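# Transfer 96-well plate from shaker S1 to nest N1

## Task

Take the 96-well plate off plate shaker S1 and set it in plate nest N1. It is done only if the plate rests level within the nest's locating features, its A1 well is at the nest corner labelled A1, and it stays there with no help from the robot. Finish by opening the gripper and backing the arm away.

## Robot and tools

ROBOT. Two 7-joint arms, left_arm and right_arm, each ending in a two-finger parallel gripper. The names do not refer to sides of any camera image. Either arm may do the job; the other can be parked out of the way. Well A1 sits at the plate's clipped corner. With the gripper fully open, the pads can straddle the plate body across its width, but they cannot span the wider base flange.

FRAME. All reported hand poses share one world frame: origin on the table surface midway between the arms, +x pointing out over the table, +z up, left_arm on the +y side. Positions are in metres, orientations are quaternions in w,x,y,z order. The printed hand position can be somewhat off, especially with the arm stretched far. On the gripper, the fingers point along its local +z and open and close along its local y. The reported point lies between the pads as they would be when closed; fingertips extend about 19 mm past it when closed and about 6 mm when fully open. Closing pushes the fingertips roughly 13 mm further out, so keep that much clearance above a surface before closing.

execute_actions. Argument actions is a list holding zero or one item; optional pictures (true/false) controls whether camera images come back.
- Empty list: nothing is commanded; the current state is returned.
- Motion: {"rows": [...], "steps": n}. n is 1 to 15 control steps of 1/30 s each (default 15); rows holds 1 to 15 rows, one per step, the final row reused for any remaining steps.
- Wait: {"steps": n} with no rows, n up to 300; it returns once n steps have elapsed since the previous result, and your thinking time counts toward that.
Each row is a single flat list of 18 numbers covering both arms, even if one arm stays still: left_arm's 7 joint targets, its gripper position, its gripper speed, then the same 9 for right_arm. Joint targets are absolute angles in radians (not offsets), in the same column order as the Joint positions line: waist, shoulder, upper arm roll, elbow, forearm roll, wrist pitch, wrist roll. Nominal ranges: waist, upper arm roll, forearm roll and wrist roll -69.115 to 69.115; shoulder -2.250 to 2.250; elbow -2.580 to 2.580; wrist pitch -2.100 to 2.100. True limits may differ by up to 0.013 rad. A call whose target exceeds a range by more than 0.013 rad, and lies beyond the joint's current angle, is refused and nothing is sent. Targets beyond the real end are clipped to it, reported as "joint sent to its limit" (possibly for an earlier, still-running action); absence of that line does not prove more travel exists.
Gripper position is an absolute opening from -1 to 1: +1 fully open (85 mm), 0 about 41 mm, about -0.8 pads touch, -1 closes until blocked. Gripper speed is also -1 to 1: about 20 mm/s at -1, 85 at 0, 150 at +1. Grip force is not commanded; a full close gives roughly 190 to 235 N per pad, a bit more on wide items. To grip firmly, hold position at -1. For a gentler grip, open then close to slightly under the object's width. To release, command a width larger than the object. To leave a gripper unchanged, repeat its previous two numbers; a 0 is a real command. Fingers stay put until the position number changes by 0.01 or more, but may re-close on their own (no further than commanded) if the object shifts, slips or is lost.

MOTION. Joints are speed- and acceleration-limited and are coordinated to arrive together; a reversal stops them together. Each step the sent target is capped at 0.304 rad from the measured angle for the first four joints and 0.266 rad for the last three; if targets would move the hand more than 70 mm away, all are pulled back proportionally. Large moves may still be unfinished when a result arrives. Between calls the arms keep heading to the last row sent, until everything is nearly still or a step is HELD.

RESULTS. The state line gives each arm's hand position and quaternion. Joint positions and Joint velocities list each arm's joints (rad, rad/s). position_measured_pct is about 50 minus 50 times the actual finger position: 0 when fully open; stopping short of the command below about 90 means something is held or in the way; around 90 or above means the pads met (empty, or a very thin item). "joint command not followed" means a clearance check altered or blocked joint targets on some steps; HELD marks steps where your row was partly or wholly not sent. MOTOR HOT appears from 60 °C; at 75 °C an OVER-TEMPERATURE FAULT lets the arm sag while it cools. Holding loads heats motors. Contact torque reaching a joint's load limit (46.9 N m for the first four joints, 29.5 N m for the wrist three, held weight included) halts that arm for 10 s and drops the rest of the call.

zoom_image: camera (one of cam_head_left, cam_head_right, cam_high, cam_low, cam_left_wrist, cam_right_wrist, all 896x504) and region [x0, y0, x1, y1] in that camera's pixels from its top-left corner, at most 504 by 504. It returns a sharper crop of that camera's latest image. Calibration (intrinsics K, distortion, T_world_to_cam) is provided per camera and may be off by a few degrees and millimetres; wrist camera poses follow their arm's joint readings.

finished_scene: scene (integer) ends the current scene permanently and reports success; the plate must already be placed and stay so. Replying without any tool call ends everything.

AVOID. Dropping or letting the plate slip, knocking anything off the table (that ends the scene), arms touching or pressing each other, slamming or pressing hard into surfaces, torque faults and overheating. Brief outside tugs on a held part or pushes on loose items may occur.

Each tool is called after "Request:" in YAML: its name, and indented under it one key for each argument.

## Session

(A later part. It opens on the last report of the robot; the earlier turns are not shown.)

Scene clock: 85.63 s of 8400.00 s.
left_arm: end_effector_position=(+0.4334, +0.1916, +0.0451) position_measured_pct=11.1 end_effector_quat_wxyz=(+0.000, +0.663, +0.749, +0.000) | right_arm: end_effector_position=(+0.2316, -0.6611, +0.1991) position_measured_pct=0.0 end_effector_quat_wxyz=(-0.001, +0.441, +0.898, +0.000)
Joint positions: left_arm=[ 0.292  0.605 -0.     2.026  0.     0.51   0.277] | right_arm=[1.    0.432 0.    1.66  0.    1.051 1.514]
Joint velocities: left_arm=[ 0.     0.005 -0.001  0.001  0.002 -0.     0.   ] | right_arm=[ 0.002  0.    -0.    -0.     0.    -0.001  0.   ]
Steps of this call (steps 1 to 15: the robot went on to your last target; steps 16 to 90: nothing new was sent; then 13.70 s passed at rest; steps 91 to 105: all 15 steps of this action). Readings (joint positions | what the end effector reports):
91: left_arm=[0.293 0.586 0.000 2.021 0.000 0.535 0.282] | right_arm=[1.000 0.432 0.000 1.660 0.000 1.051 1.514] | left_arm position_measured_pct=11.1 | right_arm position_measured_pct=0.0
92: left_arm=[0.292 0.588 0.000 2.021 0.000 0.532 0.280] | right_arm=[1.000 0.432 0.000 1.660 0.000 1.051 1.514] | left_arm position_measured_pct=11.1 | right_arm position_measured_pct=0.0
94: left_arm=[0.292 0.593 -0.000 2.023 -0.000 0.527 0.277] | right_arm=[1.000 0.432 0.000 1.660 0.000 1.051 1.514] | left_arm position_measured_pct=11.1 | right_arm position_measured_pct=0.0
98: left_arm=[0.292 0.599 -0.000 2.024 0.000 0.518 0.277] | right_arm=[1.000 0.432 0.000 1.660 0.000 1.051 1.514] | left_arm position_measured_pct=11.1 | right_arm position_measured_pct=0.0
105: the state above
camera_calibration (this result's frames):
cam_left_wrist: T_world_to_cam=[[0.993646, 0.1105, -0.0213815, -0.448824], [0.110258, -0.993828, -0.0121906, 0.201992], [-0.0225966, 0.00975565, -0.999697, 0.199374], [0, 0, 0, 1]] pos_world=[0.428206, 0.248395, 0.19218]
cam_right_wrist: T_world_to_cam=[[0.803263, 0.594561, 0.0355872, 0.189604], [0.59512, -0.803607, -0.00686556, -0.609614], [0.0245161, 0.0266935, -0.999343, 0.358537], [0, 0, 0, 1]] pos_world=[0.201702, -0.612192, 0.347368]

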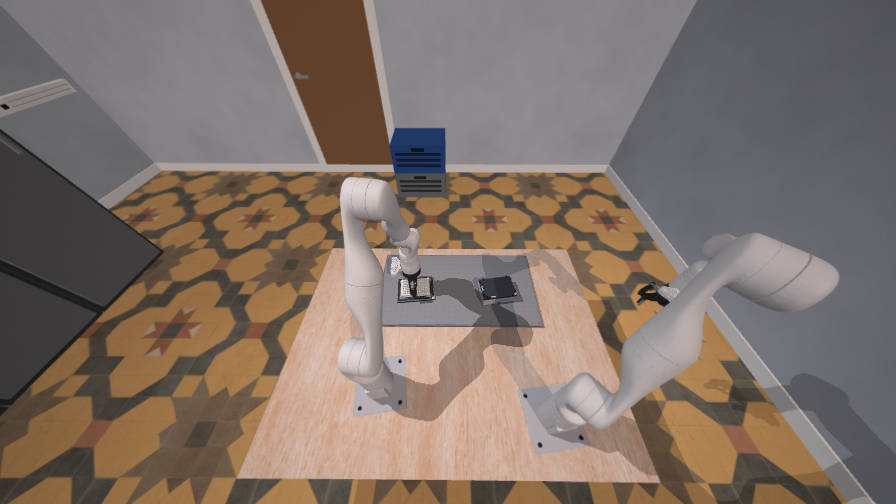

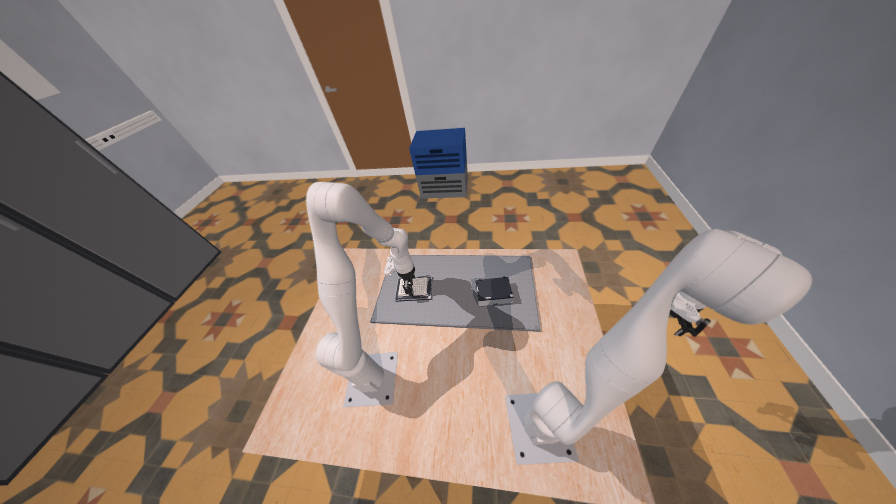

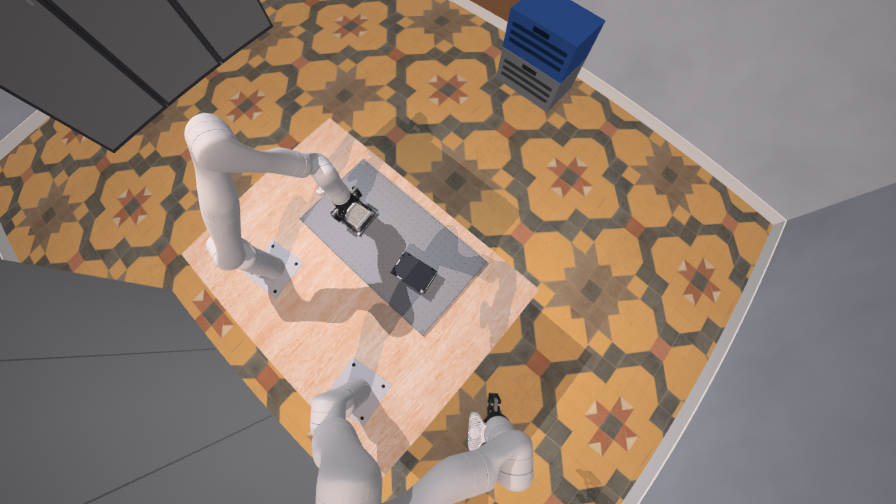

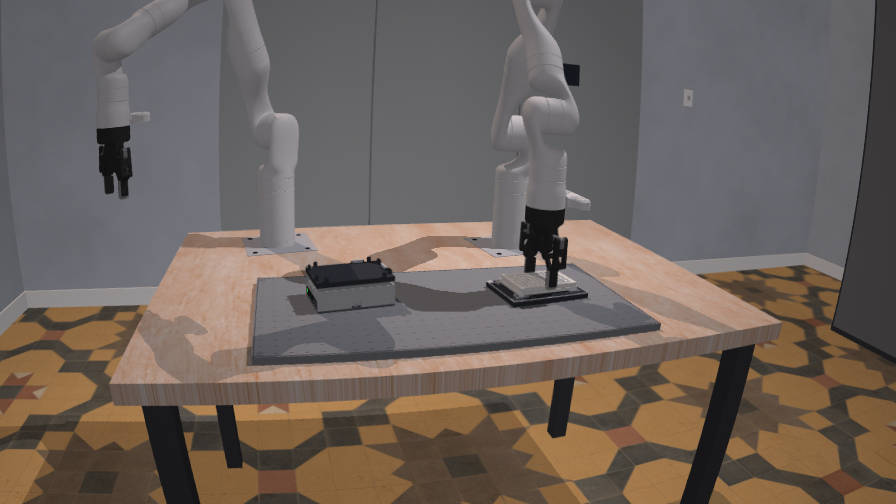

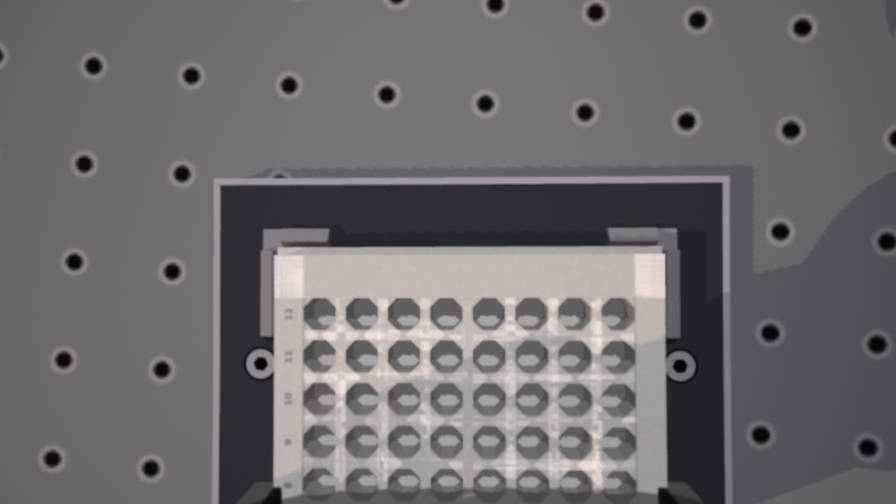

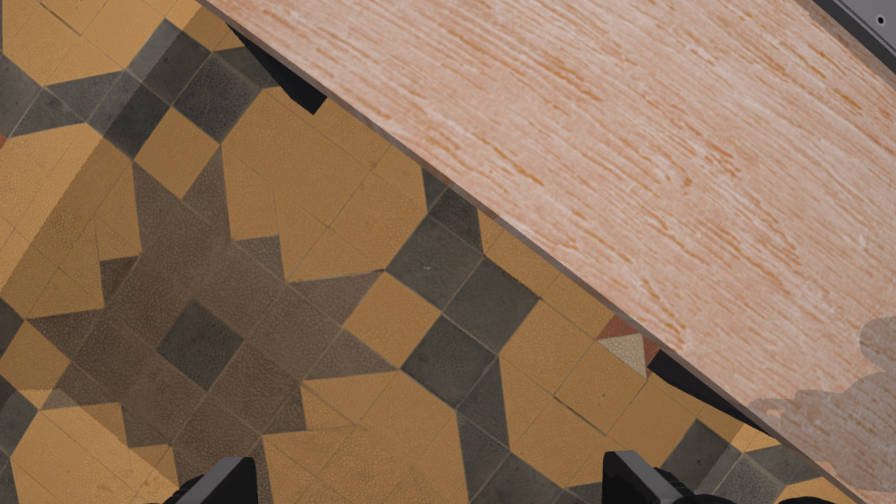

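Request:
execute_actions:
  actions:
    - {"rows":[[0.292,0.6093,0,2.0273,0,0.505,0.277,-1,-1,1.0,0.432,0,1.66,0,1.051,1.514,1,0],[0.292,0.6093,0,2.0273,0,0.505,0.277,-1,-1,1.0,0.432,0,1.66,0,1.051,1.514,1,0],[0.292,0.6093,0,2.0273,0,0.505,0.277,-1,-1,1.0,0.432,0,1.66,0,1.051,1.514,1,0],[0.292,0.6123,0,2.0281,0,0.5012,0.277,1,-0.7,1.0,0.432,0,1.66,0,1.051,1.514,1,0]],"steps":15}
  pictures: false

Request:
execute_actions:
  actions:
    - {"steps":10}
  pictures: false

Request:
execute_actions:
  actions:
    - {"rows":[[0.292,0.5853,0,2.0206,0,0.5357,0.277,1,-0.7,1.0,0.432,0,1.66,0,1.051,1.514,1,0],[0.292,0.5853,0,2.0206,0,0.5357,0.277,1,-0.7,1.0,0.432,0,1.66,0,1.051,1.514,1,0],[0.292,0.5853,0,2.0206,0,0.5357,0.277,1,-0.7,1.0,0.432,0,1.66,0,1.051,1.514,1,0],[0.292,0.5853,0,2.0206,0,0.5357,0.277,1,-0.7,1.0,0.432,0,1.66,0,1.051,1.514,1,0],[0.292,0.5853,0,2.0206,0,0.5357,0.277,1,-0.7,1.0,0.432,0,1.66,0,1.051,1.514,1,0],[0.292,0.40,0,1.85,0,0.89,0.277,1,-0.7,1.0,0.432,0,1.66,0,1.051,1.514,1,0]],"steps":15}
  pictures: false

Request:
execute_actions:
  actions:
    - {"steps":15}

Request:
zoom_image:
  camera: "cam_low"
  region: [475,245,600,320]

Scene clock: 112.97 s of 8400.00 s.
left_arm: end_effector_position=(+0.4333, +0.1915, +0.0422) position_measured_pct=0.4 end_effector_quat_wxyz=(+0.000, +0.663, +0.749, +0.000) | right_arm: end_effector_position=(+0.2316, -0.6611, +0.1991) position_measured_pct=0.0 end_effector_quat_wxyz=(-0.001, +0.441, +0.898, +0.000)
Joint positions: left_arm=[ 0.292  0.612 -0.     2.028 -0.     0.501  0.277] | right_arm=[1.    0.432 0.    1.66  0.    1.051 1.514]
Joint velocities: left_arm=[-0.     0.001  0.     0.     0.001 -0.     0.   ] | right_arm=[ 0.  0. -0.  0. -0. -0.  0.]
Steps of this call (steps 1 to 15: the robot went on to your last target; steps 16 to 90: nothing new was sent; then 23.83 s passed at rest; steps 91 to 105: all 15 steps of this action). Readings (joint positions | what the end effector reports):
91: left_arm=[0.292 0.607 0.000 2.026 -0.000 0.509 0.277] | right_arm=[1.000 0.432 0.000 1.660 0.000 1.051 1.514] | left_arm position_measured_pct=11.1 | right_arm position_measured_pct=0.0
92: left_arm=[0.292 0.608 0.000 2.027 0.000 0.507 0.277] | right_arm=[1.000 0.432 0.000 1.660 0.000 1.051 1.514] | left_arm position_measured_pct=11.1 | right_arm position_measured_pct=0.0
94: left_arm=[0.292 0.609 0.000 2.027 0.000 0.505 0.277] | right_arm=[1.000 0.432 0.000 1.660 0.000 1.051 1.514] | left_arm position_measured_pct=11.1 | right_arm position_measured_pct=0.0
98: left_arm=[0.292 0.612 0.000 2.028 0.000 0.501 0.277] | right_arm=[1.000 0.432 0.000 1.660 0.000 1.051 1.514] | left_arm position_measured_pct=7.5 | right_arm position_measured_pct=0.0
105: the state above

Scene clock: 113.30 s of 8400.00 s.
left_arm: end_effector_position=(+0.4332, +0.1915, +0.0421) position_measured_pct=0.0 end_effector_quat_wxyz=(+0.000, +0.663, +0.749, +0.000) | right_arm: end_effector_position=(+0.2316, -0.6611, +0.1991) position_measured_pct=0.0 end_effector_quat_wxyz=(-0.001, +0.441, +0.898, +0.000)
Joint positions: left_arm=[ 0.292  0.612 -0.     2.028 -0.     0.501  0.277] | right_arm=[1.    0.432 0.    1.66  0.    1.051 1.514]
Joint velocities: left_arm=[-0.    -0.001 -0.     0.    -0.     0.001 -0.   ] | right_arm=[-0.001  0.001  0.    -0.     0.     0.001 -0.   ]
Steps of this call (steps 1 to 10: the robot went on to your last target). Readings (joint positions | what the end effector reports):
1: left_arm=[0.292 0.612 -0.000 2.028 -0.000 0.501 0.277] | right_arm=[1.000 0.432 0.000 1.660 0.000 1.051 1.514] | left_arm position_measured_pct=0.0 | right_arm position_measured_pct=0.0
2: left_arm=[0.292 0.612 -0.000 2.028 -0.000 0.501 0.277] | right_arm=[1.000 0.432 0.000 1.660 0.000 1.051 1.514] | left_arm position_measured_pct=0.0 | right_arm position_measured_pct=0.0
4: left_arm=[0.292 0.612 -0.000 2.028 0.000 0.501 0.277] | right_arm=[1.000 0.432 0.000 1.660 0.000 1.051 1.514] | left_arm position_measured_pct=0.0 | right_arm position_measured_pct=0.0
8: left_arm=[0.292 0.612 -0.000 2.028 0.000 0.501 0.277] | right_arm=[1.000 0.432 0.000 1.660 0.000 1.051 1.514] | left_arm position_measured_pct=0.0 | right_arm position_measured_pct=0.0
10: the state above

Scene clock: 113.80 s of 8400.00 s.
left_arm: end_effector_position=(+0.4530, +0.1884, +0.1437) position_measured_pct=0.0 end_effector_quat_wxyz=(+0.006, +0.663, +0.749, +0.004) | right_arm: end_effector_position=(+0.2316, -0.6611, +0.1991) position_measured_pct=0.0 end_effector_quat_wxyz=(-0.001, +0.441, +0.898, +0.000)
Joint positions: left_arm=[ 0.292  0.432 -0.     1.879 -0.     0.816  0.277] | right_arm=[1.    0.432 0.    1.66  0.    1.051 1.514]
Joint velocities: left_arm=[ 0.    -0.451  0.001 -0.435 -0.001  1.088 -0.   ] | right_arm=[-0.     0.001  0.    -0.     0.    -0.    -0.   ]
Steps of this call (steps 1 to 15: all 15 steps of this action). Readings (joint positions | what the end effector reports):
1: left_arm=[0.292 0.611 -0.000 2.028 0.000 0.502 0.277] | right_arm=[1.000 0.432 0.000 1.660 0.000 1.051 1.514] | left_arm position_measured_pct=0.0 | right_arm position_measured_pct=0.0
2: left_arm=[0.292 0.604 -0.000 2.027 0.000 0.509 0.277] | right_arm=[1.000 0.432 0.000 1.660 0.000 1.051 1.514] | left_arm position_measured_pct=0.0 | right_arm position_measured_pct=0.0
4: left_arm=[0.292 0.590 -0.000 2.022 -0.000 0.528 0.277] | right_arm=[1.000 0.432 0.000 1.660 0.000 1.051 1.514] | left_arm position_measured_pct=0.0 | right_arm position_measured_pct=0.0
8: left_arm=[0.292 0.566 -0.000 2.005 0.000 0.561 0.277] | right_arm=[1.000 0.432 0.000 1.660 0.000 1.051 1.514] | left_arm position_measured_pct=0.0 | right_arm position_measured_pct=0.0
15: the state above

Scene clock: 114.30 s of 8400.00 s.
left_arm: end_effector_position=(+0.4491, +0.1890, +0.1635) position_measured_pct=0.0 end_effector_quat_wxyz=(+0.001, +0.663, +0.749, +0.000) | right_arm: end_effector_position=(+0.2316, -0.6611, +0.1991) position_measured_pct=0.0 end_effector_quat_wxyz=(-0.001, +0.441, +0.898, +0.000)
Joint positions: left_arm=[ 0.292  0.4    0.     1.85  -0.     0.89   0.277] | right_arm=[1.    0.432 0.    1.66  0.    1.051 1.514]
Joint velocities: left_arm=[-0.    -0.002 -0.001  0.     0.001 -0.     0.002] | right_arm=[ 0.    -0.     0.    -0.001  0.    -0.    -0.   ]
Steps of this call (steps 1 to 15: the robot went on to your last target). Readings (joint positions | what the end effector reports):
1: left_arm=[0.292 0.419 0.000 1.866 -0.000 0.848 0.277] | right_arm=[1.000 0.432 0.000 1.660 0.000 1.051 1.514] | left_arm position_measured_pct=0.0 | right_arm position_measured_pct=0.0
2: left_arm=[0.292 0.410 0.000 1.858 -0.000 0.871 0.277] | right_arm=[1.000 0.432 0.000 1.660 -0.000 1.051 1.514] | left_arm position_measured_pct=0.0 | right_arm position_measured_pct=0.0
4: left_arm=[0.292 0.404 0.000 1.851 -0.000 0.888 0.277] | right_arm=[1.000 0.432 0.000 1.660 0.000 1.051 1.514] | left_arm position_measured_pct=0.0 | right_arm position_measured_pct=0.0
8: left_arm=[0.292 0.401 0.000 1.850 -0.000 0.890 0.277] | right_arm=[1.000 0.432 0.000 1.660 -0.000 1.051 1.514] | left_arm position_measured_pct=0.0 | right_arm position_measured_pct=0.0
15: the state above
camera_calibration (this result's frames):
cam_left_wrist: T_world_to_cam=[[0.993668, 0.110498, -0.0203501, -0.461768], [0.110272, -0.99383, -0.0119076, 0.199056], [-0.0215403, 0.0095882, -0.999722, 0.317694], [0, 0, 0, 1]] pos_world=[0.443737, 0.245806, 0.310579]
cam_right_wrist: T_world_to_cam=[[0.803263, 0.594561, 0.0355871, 0.189604], [0.59512, -0.803607, -0.00686545, -0.609615], [0.0245161, 0.0266934, -0.999343, 0.358537], [0, 0, 0, 1]] pos_world=[0.201702, -0.612193, 0.347368]

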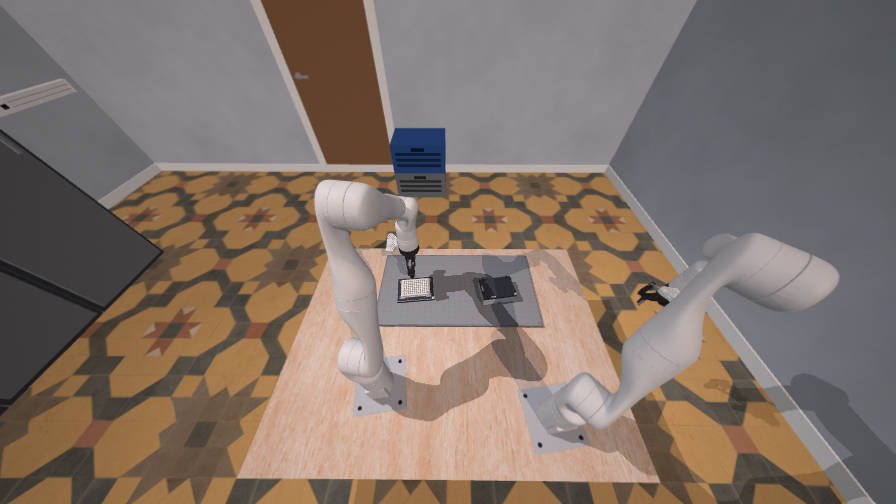

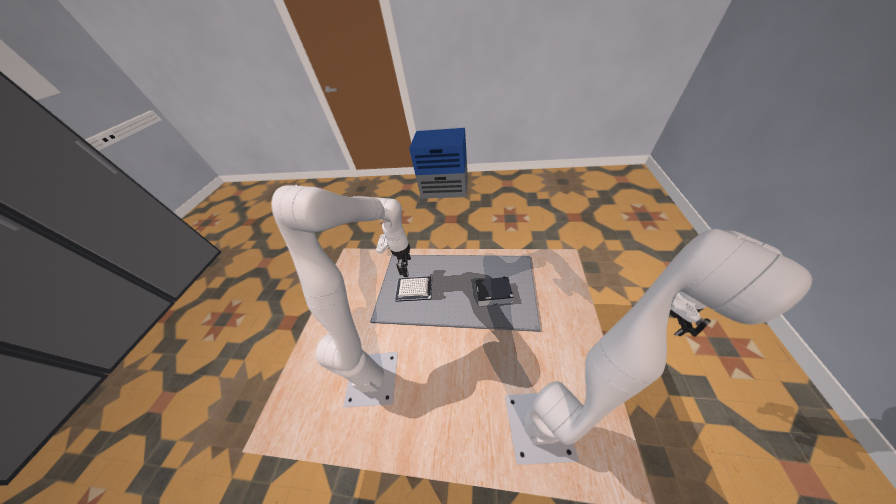

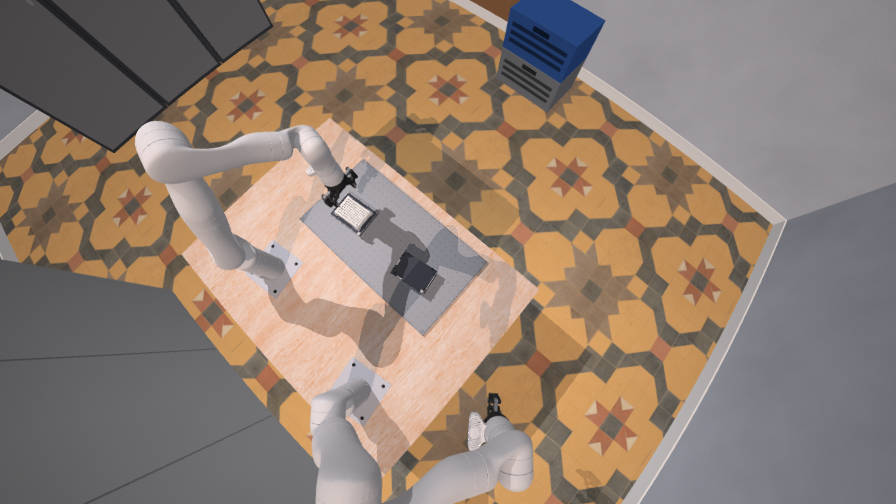

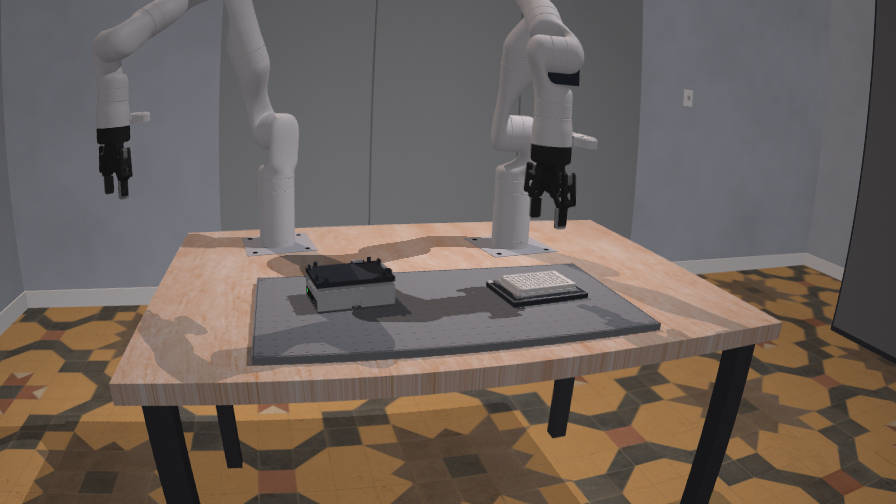

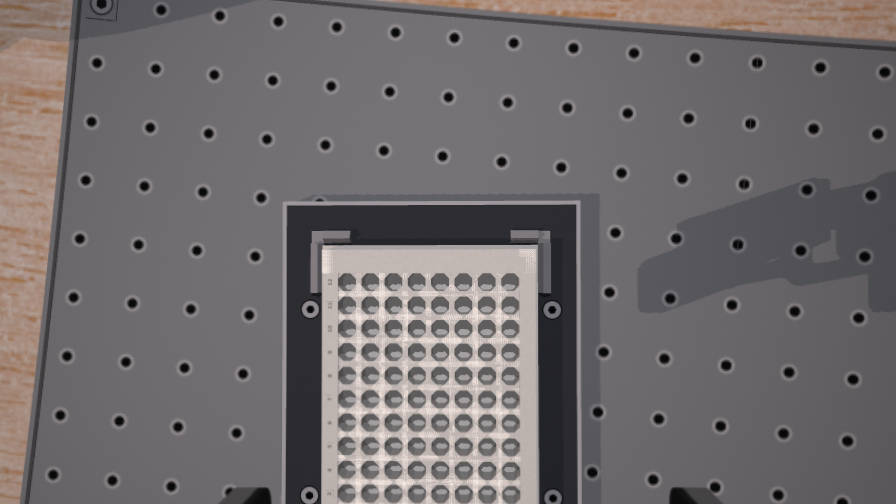

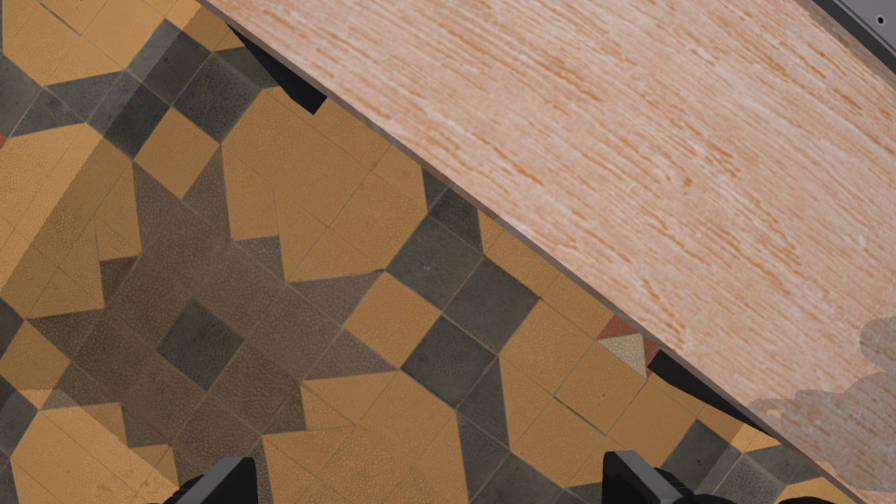

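Region (475, 245, 600, 320) of cam_low's 896x504 image, scaled by 4.032, with more detail than that image has; it fills the top 302 rows of this view, and the rest is white.

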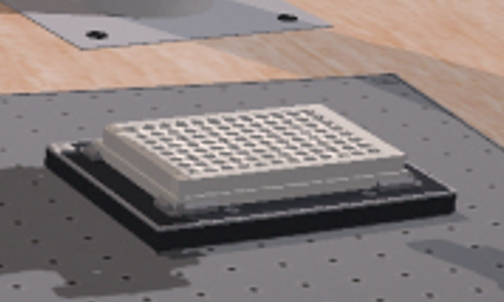

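Request:
finished_scene:
  scene: 2

The scene is finished: the task was done.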